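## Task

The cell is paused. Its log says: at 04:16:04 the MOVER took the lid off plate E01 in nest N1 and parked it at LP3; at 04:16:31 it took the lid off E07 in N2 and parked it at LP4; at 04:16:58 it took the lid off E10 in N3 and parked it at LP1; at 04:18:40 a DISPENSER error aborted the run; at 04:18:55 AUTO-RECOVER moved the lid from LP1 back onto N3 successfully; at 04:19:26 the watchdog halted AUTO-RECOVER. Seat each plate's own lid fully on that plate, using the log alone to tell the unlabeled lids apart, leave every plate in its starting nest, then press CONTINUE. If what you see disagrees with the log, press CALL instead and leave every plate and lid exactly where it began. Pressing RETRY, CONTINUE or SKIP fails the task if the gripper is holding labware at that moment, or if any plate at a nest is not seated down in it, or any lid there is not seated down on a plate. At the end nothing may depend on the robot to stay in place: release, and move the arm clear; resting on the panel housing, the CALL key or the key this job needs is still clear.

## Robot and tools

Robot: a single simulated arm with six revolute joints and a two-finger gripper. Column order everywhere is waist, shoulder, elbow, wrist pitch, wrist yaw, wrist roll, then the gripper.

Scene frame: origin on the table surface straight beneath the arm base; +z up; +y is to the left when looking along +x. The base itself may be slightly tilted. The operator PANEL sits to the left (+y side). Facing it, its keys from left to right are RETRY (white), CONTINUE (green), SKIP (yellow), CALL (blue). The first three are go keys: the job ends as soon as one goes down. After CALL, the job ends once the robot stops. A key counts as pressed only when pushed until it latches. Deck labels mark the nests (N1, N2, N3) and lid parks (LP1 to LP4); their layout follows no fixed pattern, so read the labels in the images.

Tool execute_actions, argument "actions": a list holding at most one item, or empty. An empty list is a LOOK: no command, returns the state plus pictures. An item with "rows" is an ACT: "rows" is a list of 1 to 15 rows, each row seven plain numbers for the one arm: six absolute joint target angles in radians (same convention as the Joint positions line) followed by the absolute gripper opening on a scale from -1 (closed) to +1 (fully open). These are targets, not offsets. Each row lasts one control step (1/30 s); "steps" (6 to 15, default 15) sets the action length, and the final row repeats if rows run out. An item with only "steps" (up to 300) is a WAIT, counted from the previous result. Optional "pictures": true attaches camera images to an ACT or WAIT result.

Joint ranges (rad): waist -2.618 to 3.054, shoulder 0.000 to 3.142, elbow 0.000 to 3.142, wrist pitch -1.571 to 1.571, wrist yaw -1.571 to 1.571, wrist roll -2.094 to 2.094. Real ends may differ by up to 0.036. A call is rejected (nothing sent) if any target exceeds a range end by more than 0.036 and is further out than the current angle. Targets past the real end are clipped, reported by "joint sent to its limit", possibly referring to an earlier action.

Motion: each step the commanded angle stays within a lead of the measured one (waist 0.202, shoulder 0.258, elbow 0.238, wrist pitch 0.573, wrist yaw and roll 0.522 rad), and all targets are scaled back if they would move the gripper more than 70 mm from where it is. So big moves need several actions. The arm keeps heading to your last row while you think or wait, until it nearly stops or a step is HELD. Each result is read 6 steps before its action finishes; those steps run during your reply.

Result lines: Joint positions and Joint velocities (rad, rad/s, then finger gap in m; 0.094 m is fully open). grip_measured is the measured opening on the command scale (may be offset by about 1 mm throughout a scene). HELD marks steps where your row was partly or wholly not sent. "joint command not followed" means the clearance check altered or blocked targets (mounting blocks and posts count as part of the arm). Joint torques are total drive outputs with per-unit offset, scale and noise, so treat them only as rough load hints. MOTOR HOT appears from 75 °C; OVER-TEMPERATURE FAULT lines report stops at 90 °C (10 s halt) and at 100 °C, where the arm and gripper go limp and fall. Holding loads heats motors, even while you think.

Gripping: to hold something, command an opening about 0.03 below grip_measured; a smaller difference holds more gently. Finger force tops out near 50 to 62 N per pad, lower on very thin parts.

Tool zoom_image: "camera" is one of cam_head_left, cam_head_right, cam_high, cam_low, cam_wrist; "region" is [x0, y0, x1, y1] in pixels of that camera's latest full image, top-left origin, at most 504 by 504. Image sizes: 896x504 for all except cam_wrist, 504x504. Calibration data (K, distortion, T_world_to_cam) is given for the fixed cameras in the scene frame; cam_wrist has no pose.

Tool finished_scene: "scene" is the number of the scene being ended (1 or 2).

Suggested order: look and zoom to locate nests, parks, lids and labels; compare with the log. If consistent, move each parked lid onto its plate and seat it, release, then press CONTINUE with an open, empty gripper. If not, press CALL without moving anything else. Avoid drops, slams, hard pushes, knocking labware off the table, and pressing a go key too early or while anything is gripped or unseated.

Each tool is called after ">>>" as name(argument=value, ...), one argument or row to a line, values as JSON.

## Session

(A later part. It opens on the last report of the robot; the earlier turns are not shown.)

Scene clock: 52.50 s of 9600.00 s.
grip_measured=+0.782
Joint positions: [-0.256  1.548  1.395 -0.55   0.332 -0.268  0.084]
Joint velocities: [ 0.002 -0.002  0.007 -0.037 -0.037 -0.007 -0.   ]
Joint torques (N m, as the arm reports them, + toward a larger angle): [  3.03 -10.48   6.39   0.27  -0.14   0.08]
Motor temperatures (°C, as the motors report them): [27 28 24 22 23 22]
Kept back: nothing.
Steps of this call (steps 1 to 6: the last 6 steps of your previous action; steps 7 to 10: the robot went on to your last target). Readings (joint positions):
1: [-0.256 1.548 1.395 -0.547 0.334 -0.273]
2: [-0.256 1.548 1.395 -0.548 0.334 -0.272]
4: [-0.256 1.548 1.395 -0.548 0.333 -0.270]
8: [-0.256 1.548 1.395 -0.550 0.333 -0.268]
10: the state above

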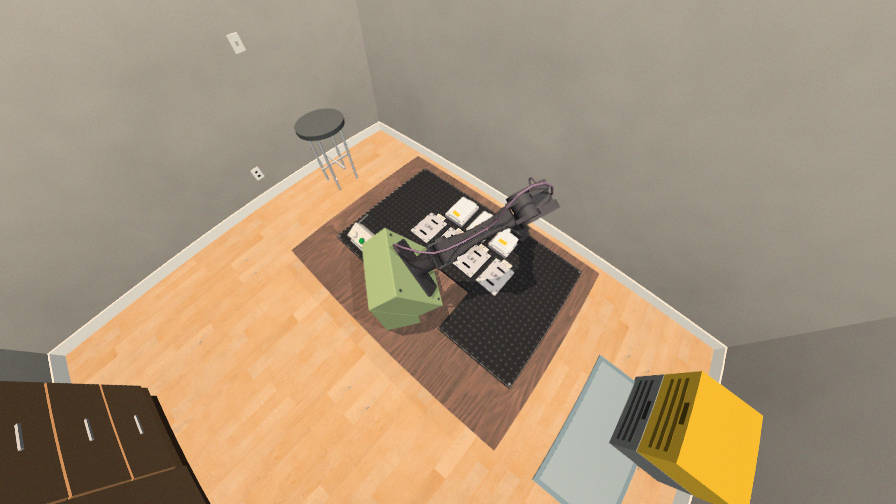

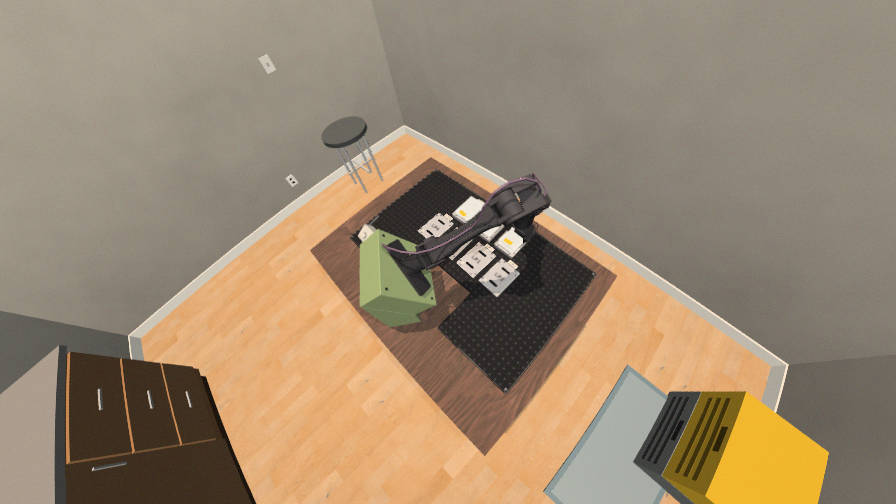

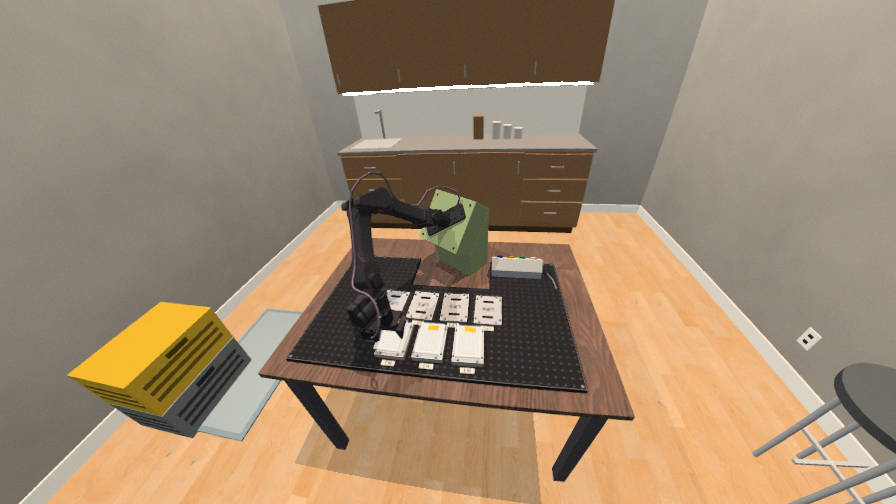

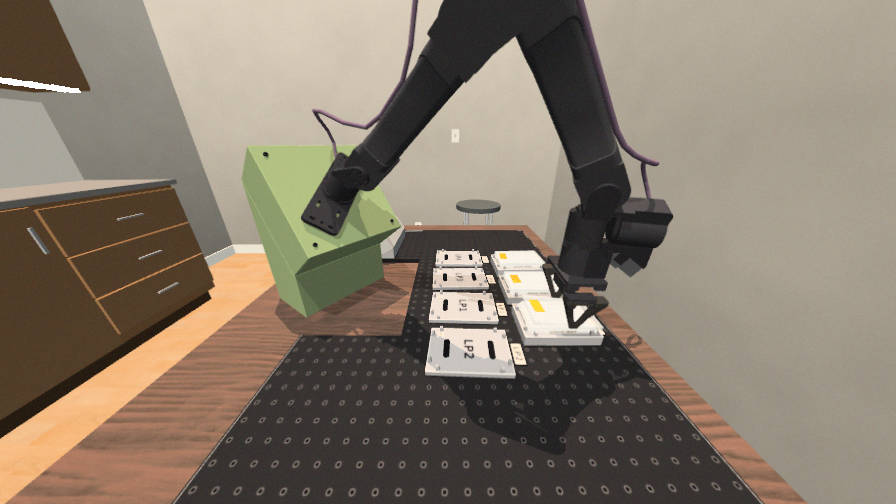

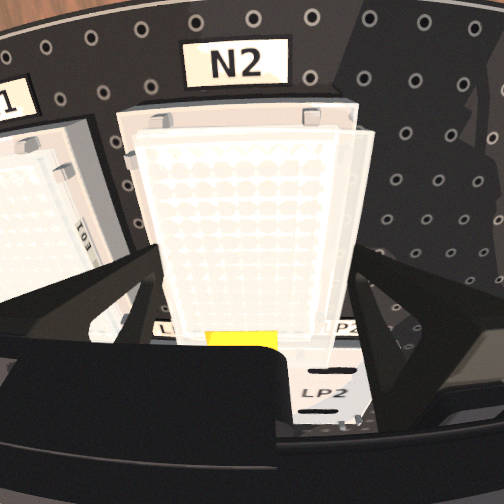

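>>> execute_actions(
  actions=[
    {"rows":[[-0.238,1.592,1.40,-0.53,0.335,-0.29,0.75]],"steps":15},
  ],
)

>>> execute_actions(
  actions=[
    {"steps":10},
  ],
  pictures=true,
)

>>> zoom_image(
  camera="cam_low",
  region=[490,270,630,360],
)

>>> zoom_image(
  camera="cam_high",
  region=[350,300,430,370],
)

Scene clock: 53.43 s of 9600.00 s.
grip_measured=+0.782
Joint positions: [-0.256  1.562  1.395 -0.537  0.333 -0.278  0.084]
Joint velocities: [ 0.002 -0.007  0.002 -0.066 -0.037  0.007 -0.001]
Joint torques (N m, as the arm reports them, + toward a larger angle): [ 4.45 -9.37  4.59  0.41  0.01 -0.1 ]
Motor temperatures (°C, as the motors report them): [27 28 24 22 23 22]
Steps of this call (steps 1 to 15: the robot went on to your last target; steps 16 to 19: nothing new was sent; steps 20 to 28: the first 9 steps of this action). Readings (joint positions):
20: [-0.256 1.550 1.395 -0.549 0.332 -0.269]
21: [-0.256 1.553 1.395 -0.545 0.332 -0.272]
23: [-0.256 1.561 1.395 -0.539 0.332 -0.274]
27: [-0.256 1.562 1.395 -0.537 0.333 -0.278]
28: the state above

Scene clock: 53.77 s of 9600.00 s.
grip_measured=+0.782
Joint positions: [-0.256  1.562  1.395 -0.537  0.334 -0.28   0.084]
Joint velocities: [ 0.002 -0.007 -0.012 -0.007 -0.051  0.022  0.   ]
Joint torques (N m, as the arm reports them, + toward a larger angle): [ 4.47 -9.4   4.56  0.4   0.   -0.11]
Motor temperatures (°C, as the motors report them): [27 28 24 22 23 22]
Kept back: nothing.
Steps of this call (steps 1 to 6: the last 6 steps of your previous action; steps 7 to 10: the robot went on to your last target). Readings (joint positions):
1: [-0.256 1.562 1.395 -0.537 0.333 -0.279]
2: [-0.256 1.562 1.395 -0.537 0.333 -0.279]
4: [-0.256 1.562 1.395 -0.537 0.333 -0.280]
8: [-0.256 1.562 1.395 -0.537 0.334 -0.280]
10: the state above

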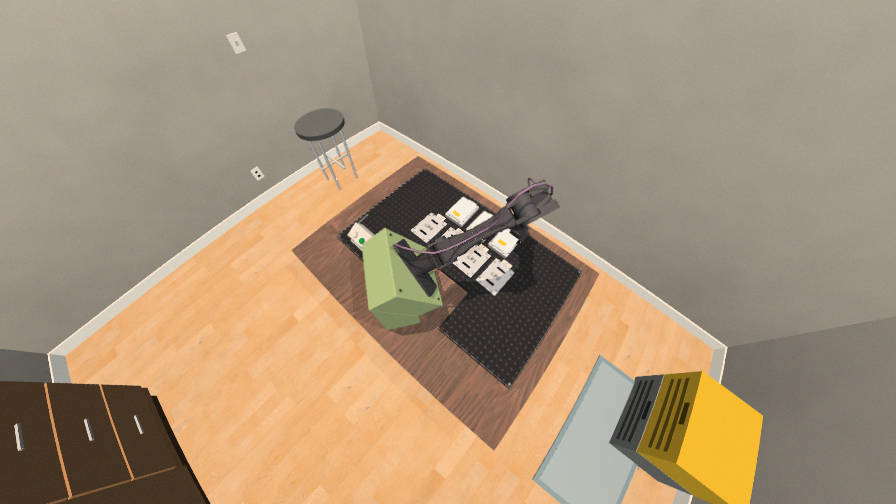

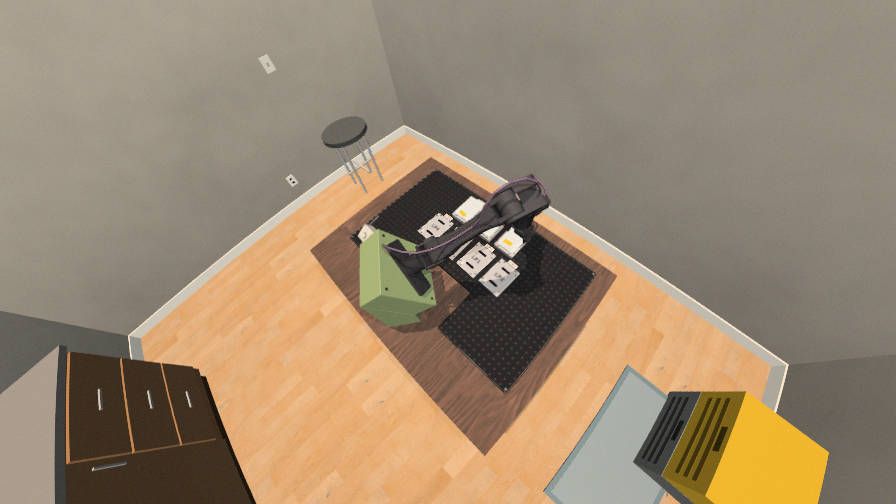

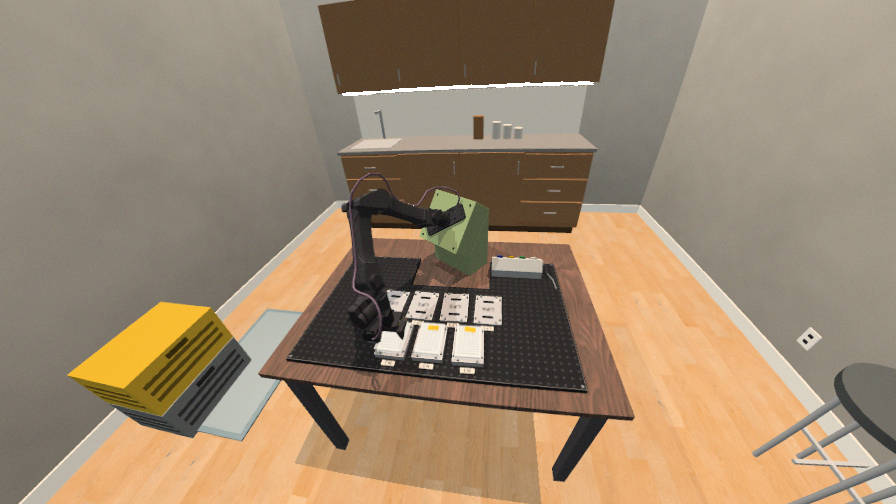

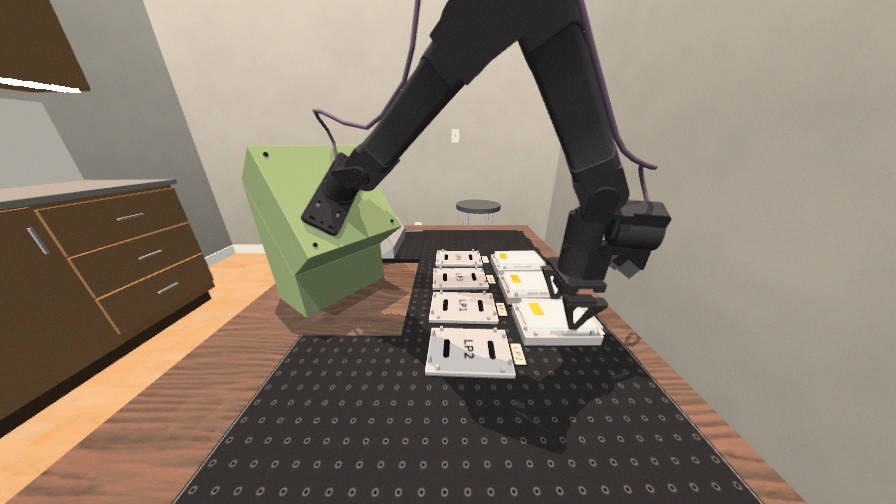

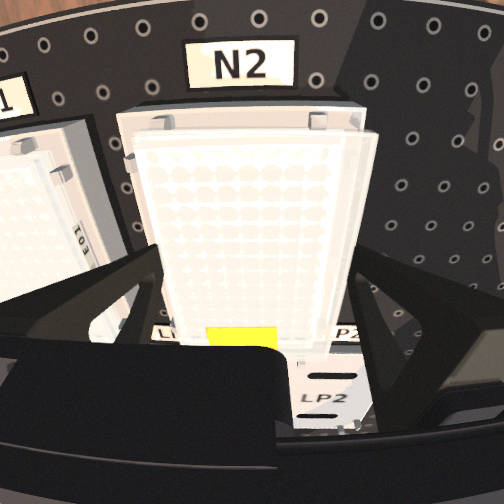

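Region (490, 270, 630, 360) of cam_low's 896x504 image, scaled by 3.600, with more detail than that image has; it fills the top 324 rows of this view, and the rest is white.

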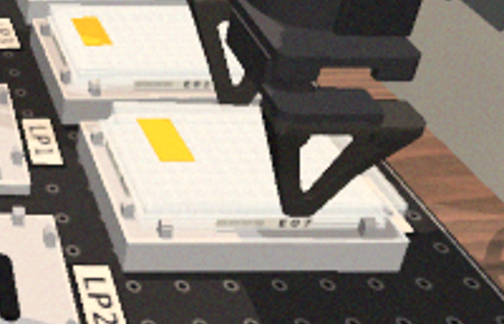

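Region (350, 300, 430, 370) of cam_high's 896x504 image, scaled by 6.300, with more detail than that image has; it fills the top 441 rows of this view, and the rest is white.

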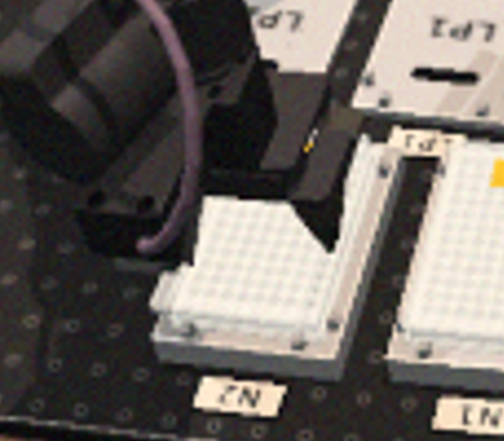

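>>> execute_actions(
  actions=[
    {"rows":[[-0.224,1.562,1.40,-0.537,0.32,-0.28,0.75]],"steps":15},
  ],
)

>>> execute_actions(
  actions=[
    {"steps":10},
  ],
  pictures=true,
)

>>> zoom_image(
  camera="cam_wrist",
  region=[100,90,400,260],
)

>>> zoom_image(
  camera="cam_low",
  region=[490,270,630,360],
)

Scene clock: 56.30 s of 9600.00 s.
grip_measured=+0.782
Joint positions: [-0.238  1.562  1.395 -0.537  0.331 -0.28   0.084]
Joint velocities: [-0.002  0.002 -0.002 -0.007  0.007  0.037 -0.   ]
Joint torques (N m, as the arm reports them, + toward a larger angle): [  4.26 -11.91   4.56   0.34  -0.14   0.01]
Motor temperatures (°C, as the motors report them): [27 29 24 22 23 22]
Steps of this call (steps 1 to 15: the robot went on to your last target; steps 16 to 67: nothing new was sent; steps 68 to 76: the first 9 steps of this action). Readings (joint positions):
68: [-0.255 1.562 1.395 -0.537 0.334 -0.280]
69: [-0.252 1.562 1.395 -0.537 0.334 -0.280]
71: [-0.244 1.562 1.395 -0.537 0.333 -0.280]
75: [-0.238 1.562 1.395 -0.537 0.331 -0.280]
76: the state above

Scene clock: 56.63 s of 9600.00 s.
grip_measured=+0.782
Joint positions: [-0.238  1.562  1.395 -0.537  0.331 -0.28   0.084]
Joint velocities: [ 0.022 -0.002 -0.007  0.051  0.11  -0.007 -0.001]
Joint torques (N m, as the arm reports them, + toward a larger angle): [  4.24 -11.91   4.55   0.34  -0.14   0.01]
Motor temperatures (°C, as the motors report them): [27 29 24 22 23 22]
Kept back: nothing.
Steps of this call (steps 1 to 6: the last 6 steps of your previous action; steps 7 to 10: the robot went on to your last target). Readings (joint positions):
1: [-0.238 1.562 1.395 -0.537 0.331 -0.280]
2: [-0.238 1.562 1.395 -0.537 0.331 -0.280]
4: [-0.238 1.562 1.395 -0.537 0.331 -0.280]
8: [-0.238 1.562 1.395 -0.537 0.331 -0.280]
10: the state above

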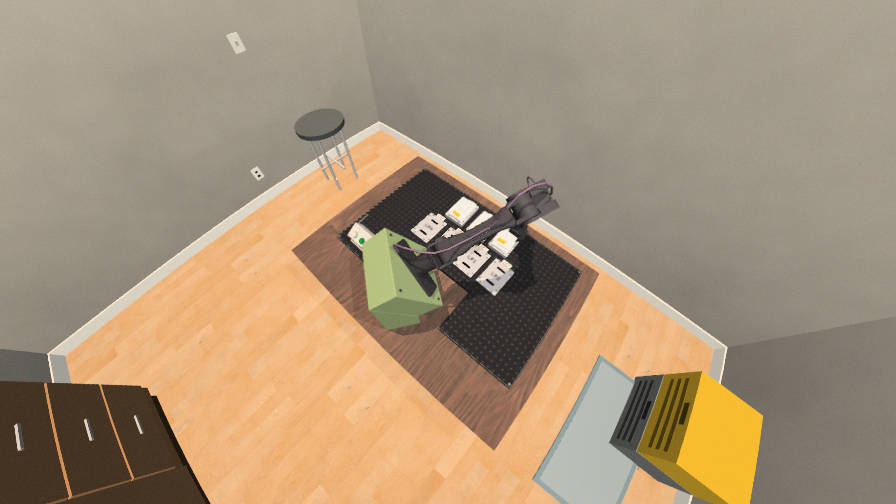

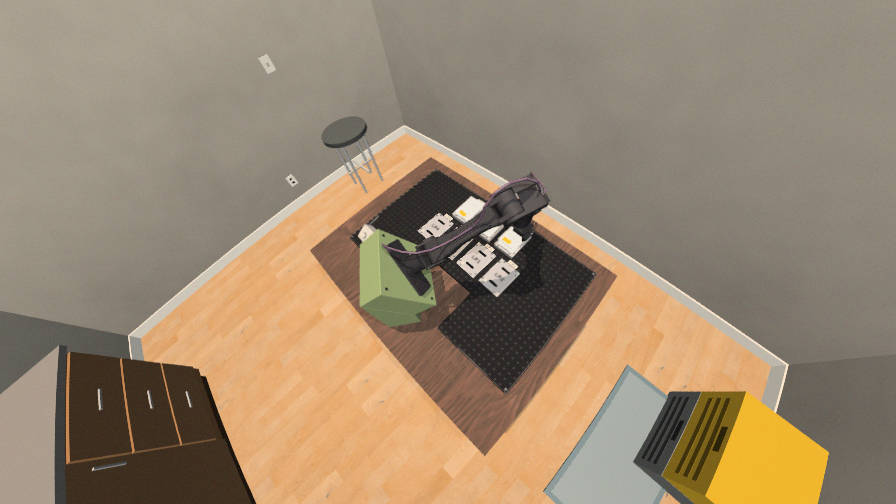

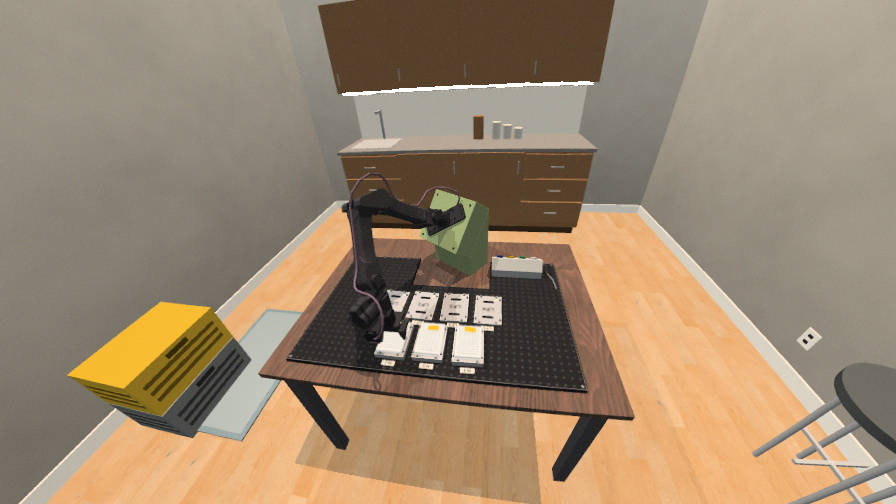

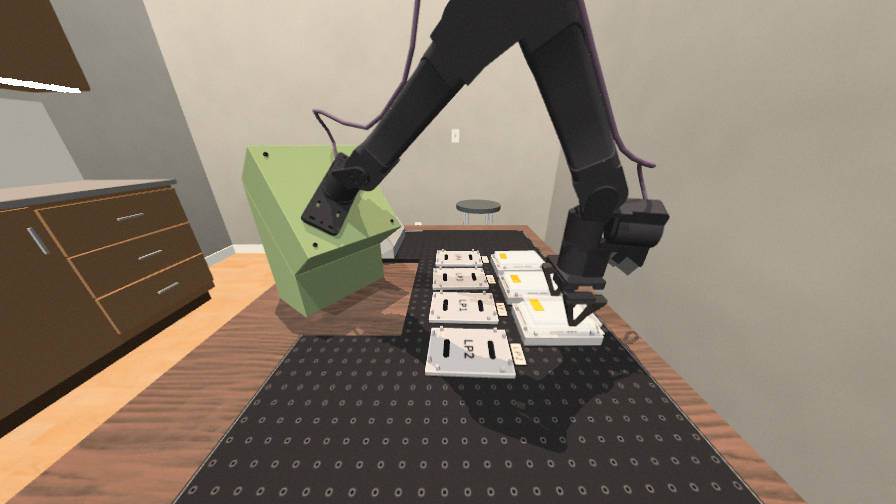

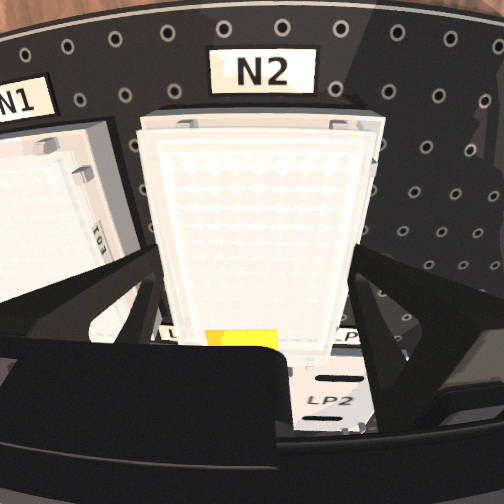

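Region (100, 90, 400, 260) of cam_wrist's 504x504 image, scaled by 1.680, with more detail than that image has; it fills the top 286 rows of this view, and the rest is white.

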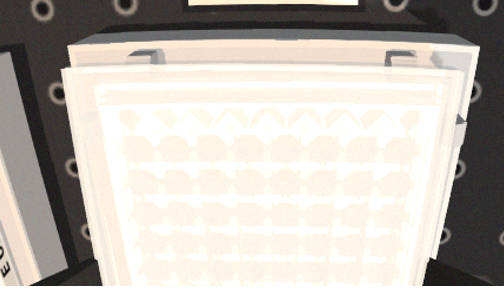

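Region (490, 270, 630, 360) of cam_low's 896x504 image, scaled by 3.600, with more detail than that image has; it fills the top 324 rows of this view, and the rest is white.

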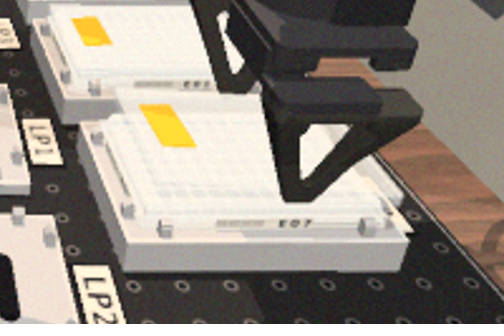

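>>> execute_actions(
  actions=[
    {"rows":[[-0.263,1.562,1.40,-0.555,0.335,-0.28,0.75]],"steps":12},
  ],
)

>>> execute_actions(
  actions=[
    {"steps":10},
  ],
  pictures=true,
)

>>> zoom_image(
  camera="cam_wrist",
  region=[100,90,400,260],
)

>>> zoom_image(
  camera="cam_low",
  region=[490,270,630,360],
)

Scene clock: 57.23 s of 9600.00 s.
grip_measured=+0.782
Joint positions: [-0.251  1.562  1.395 -0.541  0.324 -0.28   0.084]
Joint velocities: [ 0.012 -0.002  0.027  0.007  0.037  0.007  0.001]
Joint torques (N m, as the arm reports them, + toward a larger angle): [  2.09 -11.93   4.53   0.22   0.1    0.01]
Motor temperatures (°C, as the motors report them): [26 29 24 22 23 22]
Steps of this call (steps 1 to 12: the robot went on to your last target; steps 13 to 18: the first 6 steps of this action). Readings (joint positions):
13: [-0.240 1.562 1.395 -0.537 0.331 -0.280]
14: [-0.243 1.562 1.395 -0.538 0.331 -0.280]
16: [-0.250 1.562 1.395 -0.540 0.325 -0.280]
18: the state above

Scene clock: 57.57 s of 9600.00 s.
grip_measured=+0.782
Joint positions: [-0.251  1.562  1.395 -0.542  0.324 -0.28   0.084]
Joint velocities: [ 0.012 -0.007  0.002 -0.037 -0.007  0.066  0.001]
Joint torques (N m, as the arm reports them, + toward a larger angle): [  2.04 -11.97   4.54   0.23   0.09   0.01]
Motor temperatures (°C, as the motors report them): [26 29 24 22 23 22]
Kept back: nothing.
Steps of this call (steps 1 to 6: the last 6 steps of your previous action; steps 7 to 10: the robot went on to your last target). Readings (joint positions):
1: [-0.251 1.562 1.395 -0.541 0.324 -0.280]
2: [-0.251 1.562 1.395 -0.542 0.324 -0.280]
4: [-0.251 1.562 1.395 -0.542 0.324 -0.280]
8: [-0.251 1.562 1.395 -0.542 0.324 -0.280]
10: the state above

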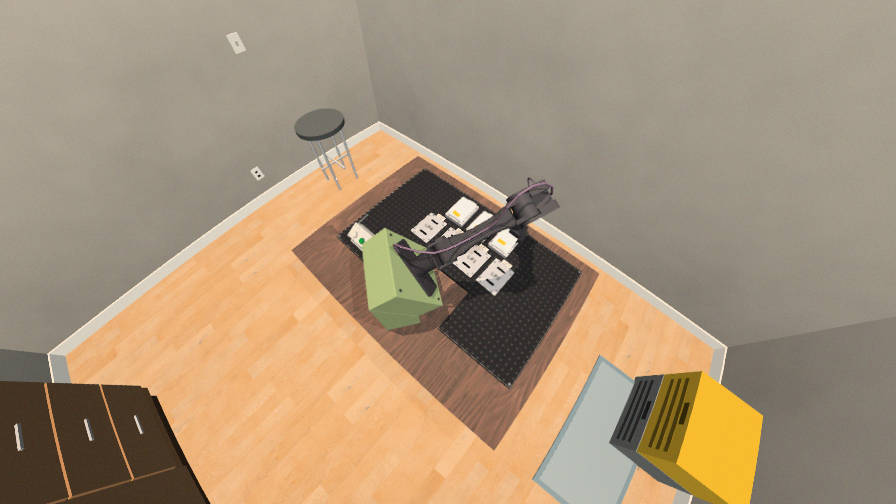

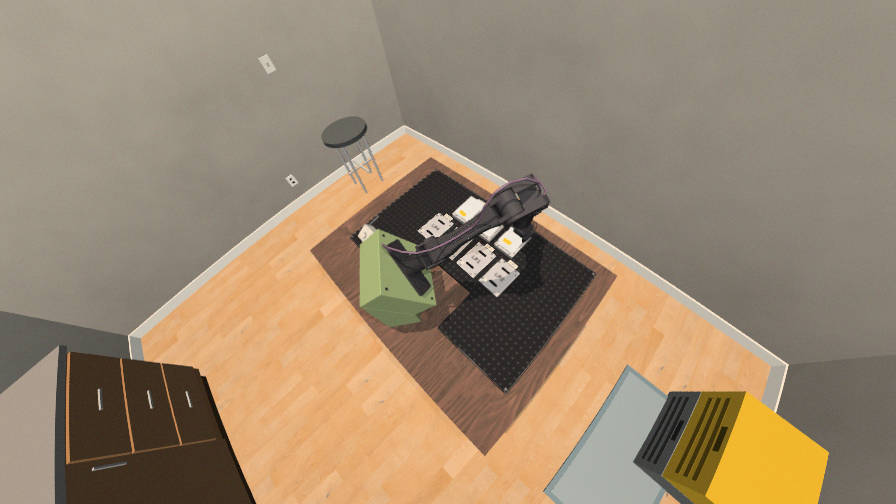

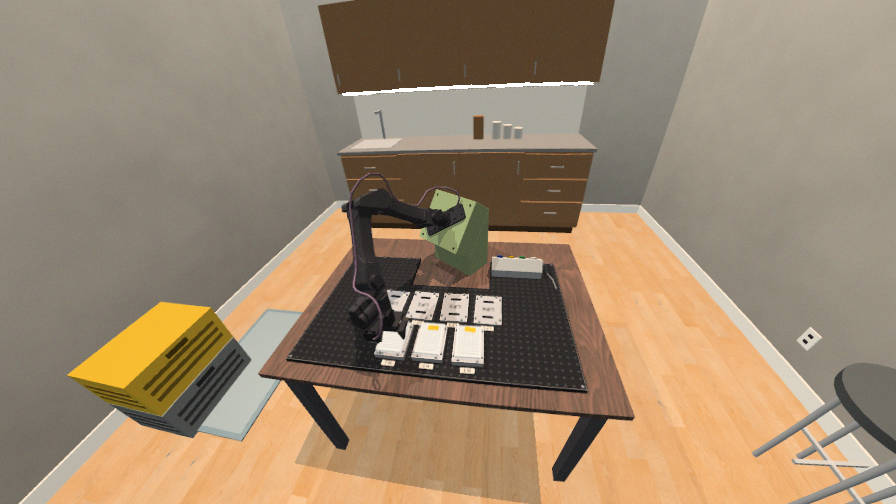

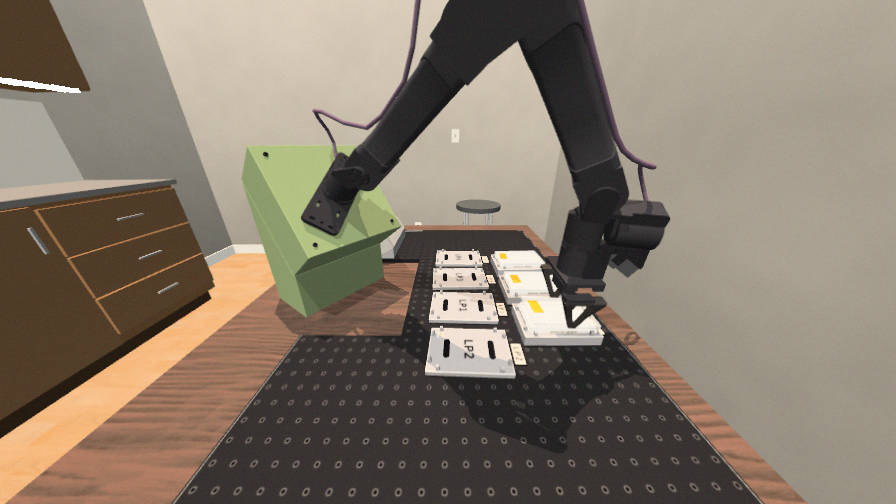

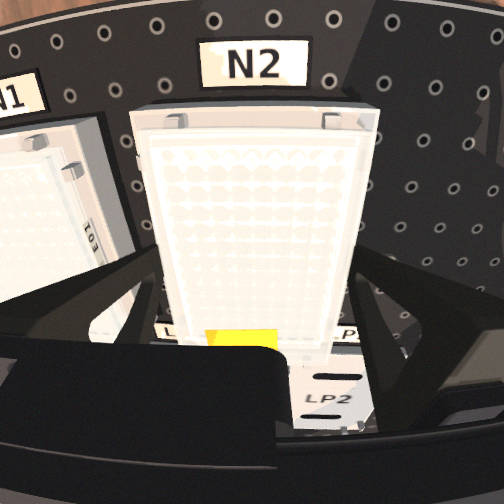

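Region (100, 90, 400, 260) of cam_wrist's 504x504 image, scaled by 1.680, with more detail than that image has; it fills the top 286 rows of this view, and the rest is white.

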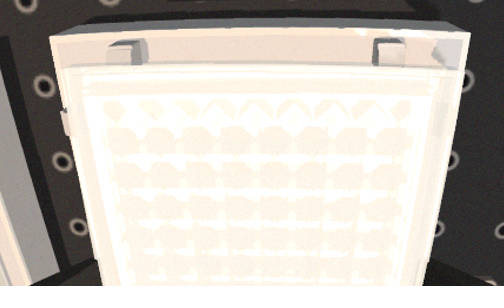

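Region (490, 270, 630, 360) of cam_low's 896x504 image, scaled by 3.600, with more detail than that image has; it fills the top 324 rows of this view, and the rest is white.

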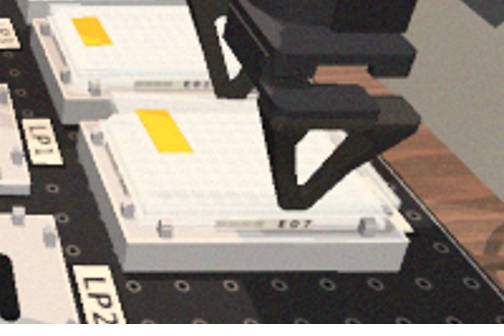

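>>> execute_actions(
  actions=[
    {"rows":[[-0.251,1.60,1.40,-0.52,0.31,-0.28,0.75]],"steps":15},
  ],
)

>>> execute_actions(
  actions=[
    {"steps":8},
  ],
  pictures=true,
)

>>> zoom_image(
  camera="cam_wrist",
  region=[100,90,400,260],
)

>>> zoom_image(
  camera="cam_low",
  region=[490,270,630,360],
)

Scene clock: 58.07 s of 9600.00 s.
grip_measured=+0.782
Joint positions: [-0.251  1.573  1.395 -0.524  0.322 -0.28   0.084]
Joint velocities: [-0.012  0.012  0.002 -0.022 -0.051  0.022  0.   ]
Joint torques (N m, as the arm reports them, + toward a larger angle): [ 3.06 -9.67  4.54  0.38 -0.16  0.  ]
Motor temperatures (°C, as the motors report them): [26 29 24 22 23 22]
Steps of this call (steps 1 to 6: the robot went on to your last target; steps 7 to 15: the first 9 steps of this action). Readings (joint positions):
7: [-0.251 1.563 1.395 -0.541 0.322 -0.280]
8: [-0.251 1.566 1.395 -0.537 0.321 -0.280]
10: [-0.251 1.573 1.395 -0.532 0.322 -0.280]
14: [-0.251 1.573 1.395 -0.525 0.322 -0.280]
15: the state above

Scene clock: 58.33 s of 9600.00 s.
grip_measured=+0.782
Joint positions: [-0.251  1.573  1.395 -0.523  0.322 -0.28   0.084]
Joint velocities: [-0.002 -0.007  0.002  0.007  0.037  0.081 -0.001]
Joint torques (N m, as the arm reports them, + toward a larger angle): [ 3.06 -9.66  4.52  0.37 -0.15  0.01]
Motor temperatures (°C, as the motors report them): [26 29 24 22 23 22]
Kept back: nothing.
Steps of this call (steps 1 to 6: the last 6 steps of your previous action; steps 7 to 8: the robot went on to your last target). Readings (joint positions):
1: [-0.251 1.573 1.395 -0.523 0.322 -0.280]
2: [-0.251 1.573 1.395 -0.523 0.322 -0.280]
4: [-0.251 1.573 1.395 -0.523 0.322 -0.280]
8: the state above

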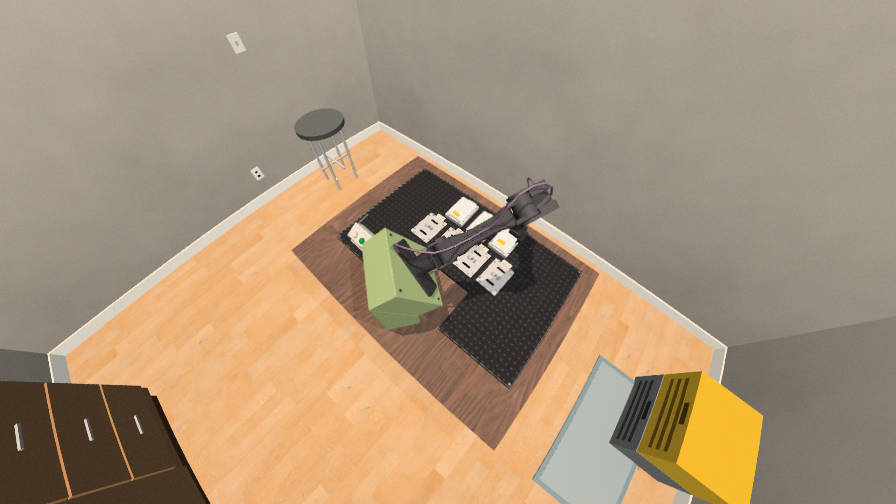

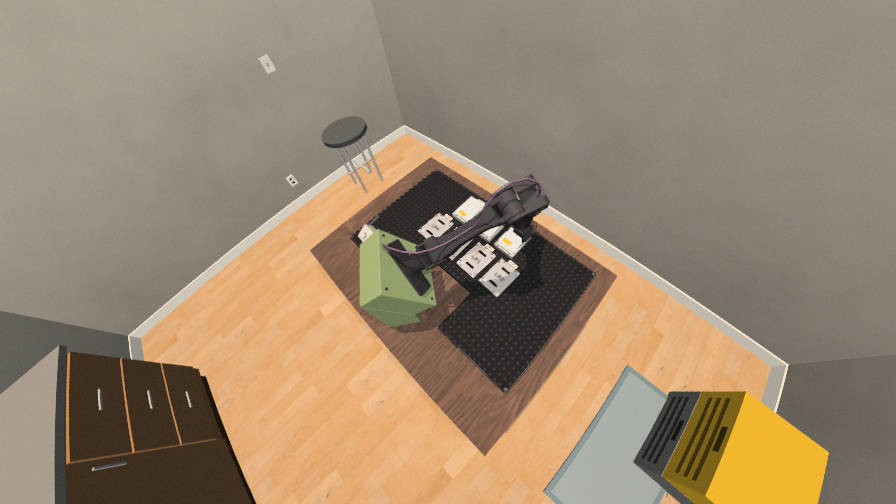

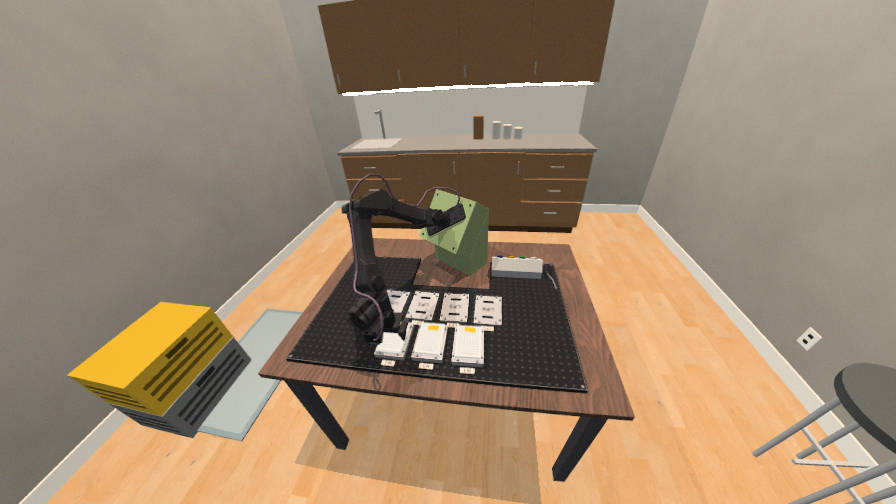

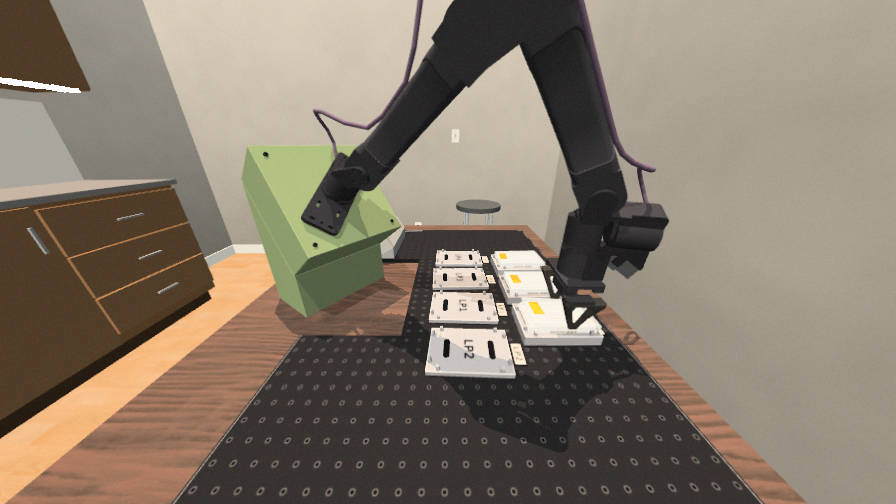

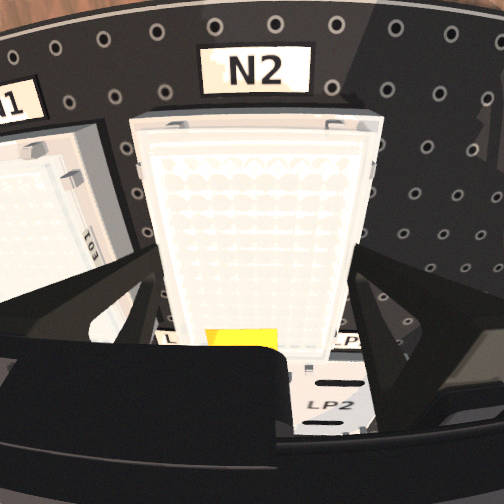

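Region (100, 90, 400, 260) of cam_wrist's 504x504 image, scaled by 1.680, with more detail than that image has; it fills the top 286 rows of this view, and the rest is white.

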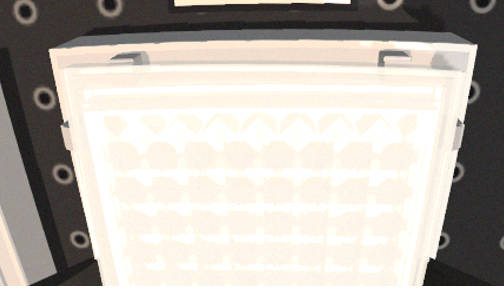

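Region (490, 270, 630, 360) of cam_low's 896x504 image, scaled by 3.600, with more detail than that image has; it fills the top 324 rows of this view, and the rest is white.

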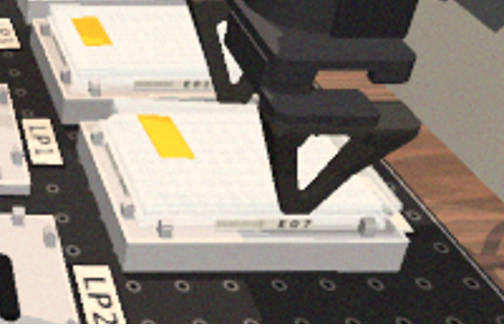

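>>> execute_actions(
  actions=[
    {"rows":[[-0.251,1.575,1.365,-0.548,0.32,-0.28,0.75]],"steps":15},
  ],
)

>>> execute_actions(
  actions=[
    {"steps":8},
  ],
  pictures=true,
)

>>> zoom_image(
  camera="cam_wrist",
  region=[100,90,400,260],
)

>>> zoom_image(
  camera="cam_low",
  region=[490,270,630,360],
)

Scene clock: 58.93 s of 9600.00 s.
grip_measured=+0.782
Joint positions: [-0.251  1.573  1.395 -0.523  0.322 -0.28   0.084]
Joint velocities: [ 0.002 -0.002  0.007 -0.022 -0.022  0.007 -0.   ]
Joint torques (N m, as the arm reports them, + toward a larger angle): [  3.07 -11.84   1.42   0.14  -0.04   0.01]
Motor temperatures (°C, as the motors report them): [26 29 24 22 23 22]
Steps of this call (steps 1 to 9: the robot went on to your last target; steps 10 to 18: the first 9 steps of this action). Readings (joint positions):
10: [-0.251 1.573 1.395 -0.523 0.322 -0.280]
11: [-0.251 1.573 1.395 -0.523 0.322 -0.280]
13: [-0.251 1.573 1.395 -0.523 0.322 -0.280]
17: [-0.251 1.573 1.395 -0.523 0.322 -0.280]
18: the state above

Scene clock: 59.20 s of 9600.00 s.
grip_measured=+0.782
Joint positions: [-0.251  1.573  1.395 -0.523  0.322 -0.28   0.084]
Joint velocities: [ 0.002  0.002 -0.007 -0.081  0.007 -0.022  0.   ]
Joint torques (N m, as the arm reports them, + toward a larger angle): [  3.06 -11.83   1.42   0.14  -0.04   0.01]
Motor temperatures (°C, as the motors report them): [26 29 24 22 23 22]
Kept back: nothing.
Steps of this call (steps 1 to 6: the last 6 steps of your previous action; steps 7 to 8: the robot went on to your last target). Readings (joint positions):
1: [-0.251 1.573 1.395 -0.523 0.322 -0.280]
2: [-0.251 1.573 1.395 -0.523 0.322 -0.280]
4: [-0.251 1.573 1.395 -0.523 0.322 -0.280]
8: the state above

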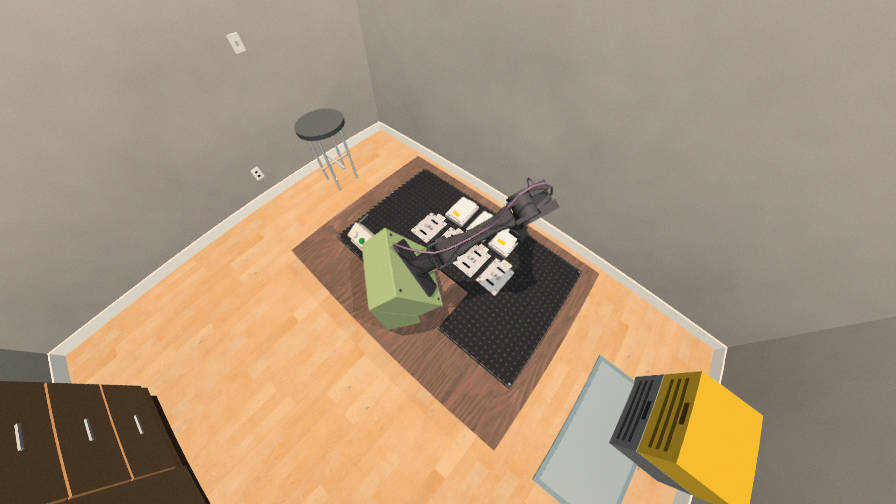

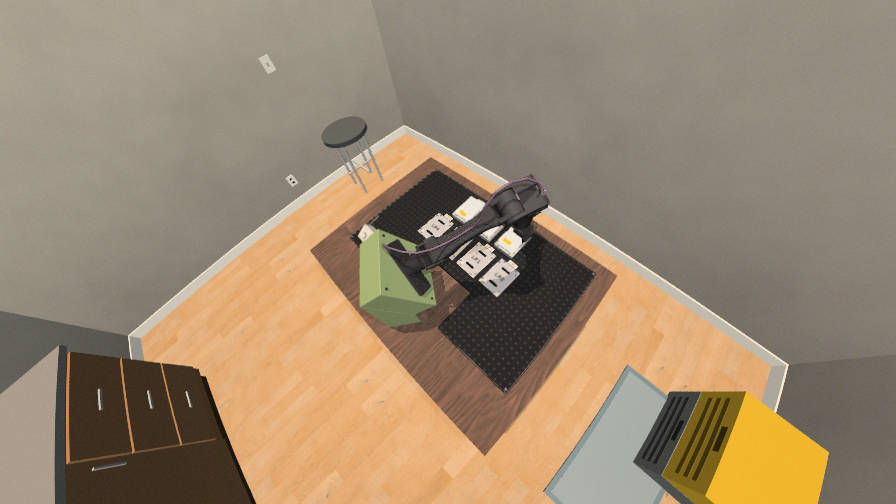

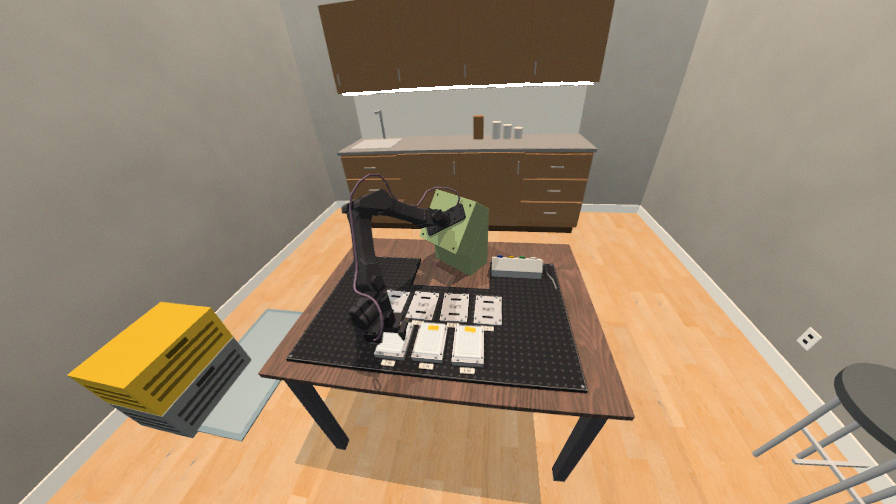

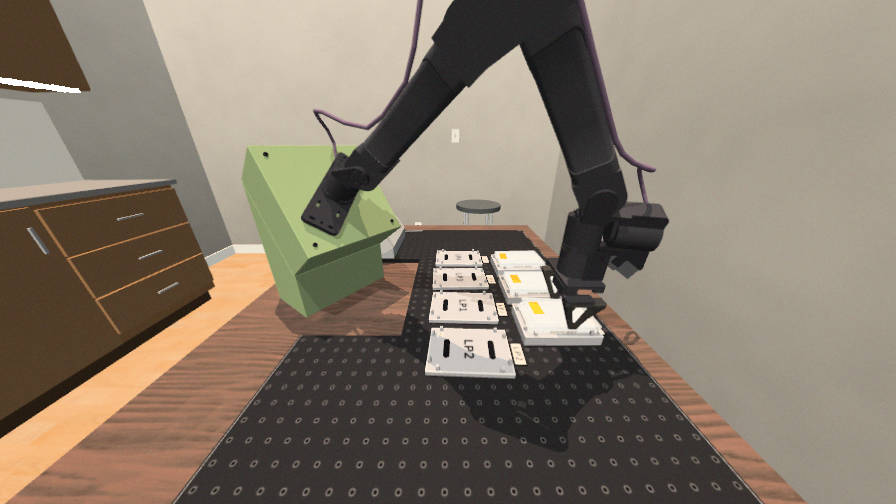

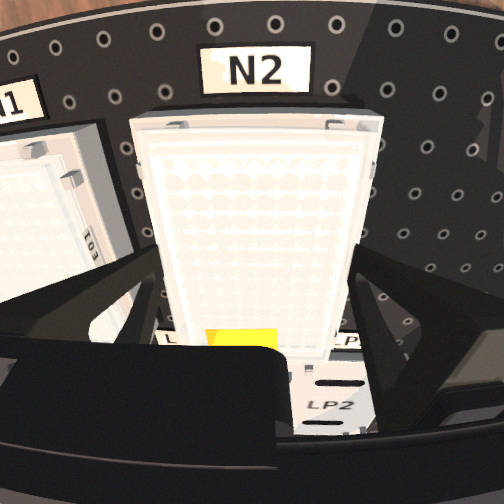

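Region (100, 90, 400, 260) of cam_wrist's 504x504 image, scaled by 1.680, with more detail than that image has; it fills the top 286 rows of this view, and the rest is white.

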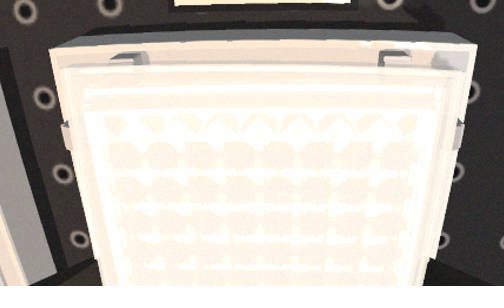

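Region (490, 270, 630, 360) of cam_low's 896x504 image, scaled by 3.600, with more detail than that image has; it fills the top 324 rows of this view, and the rest is white.

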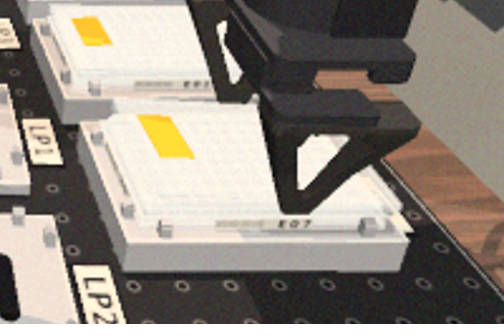

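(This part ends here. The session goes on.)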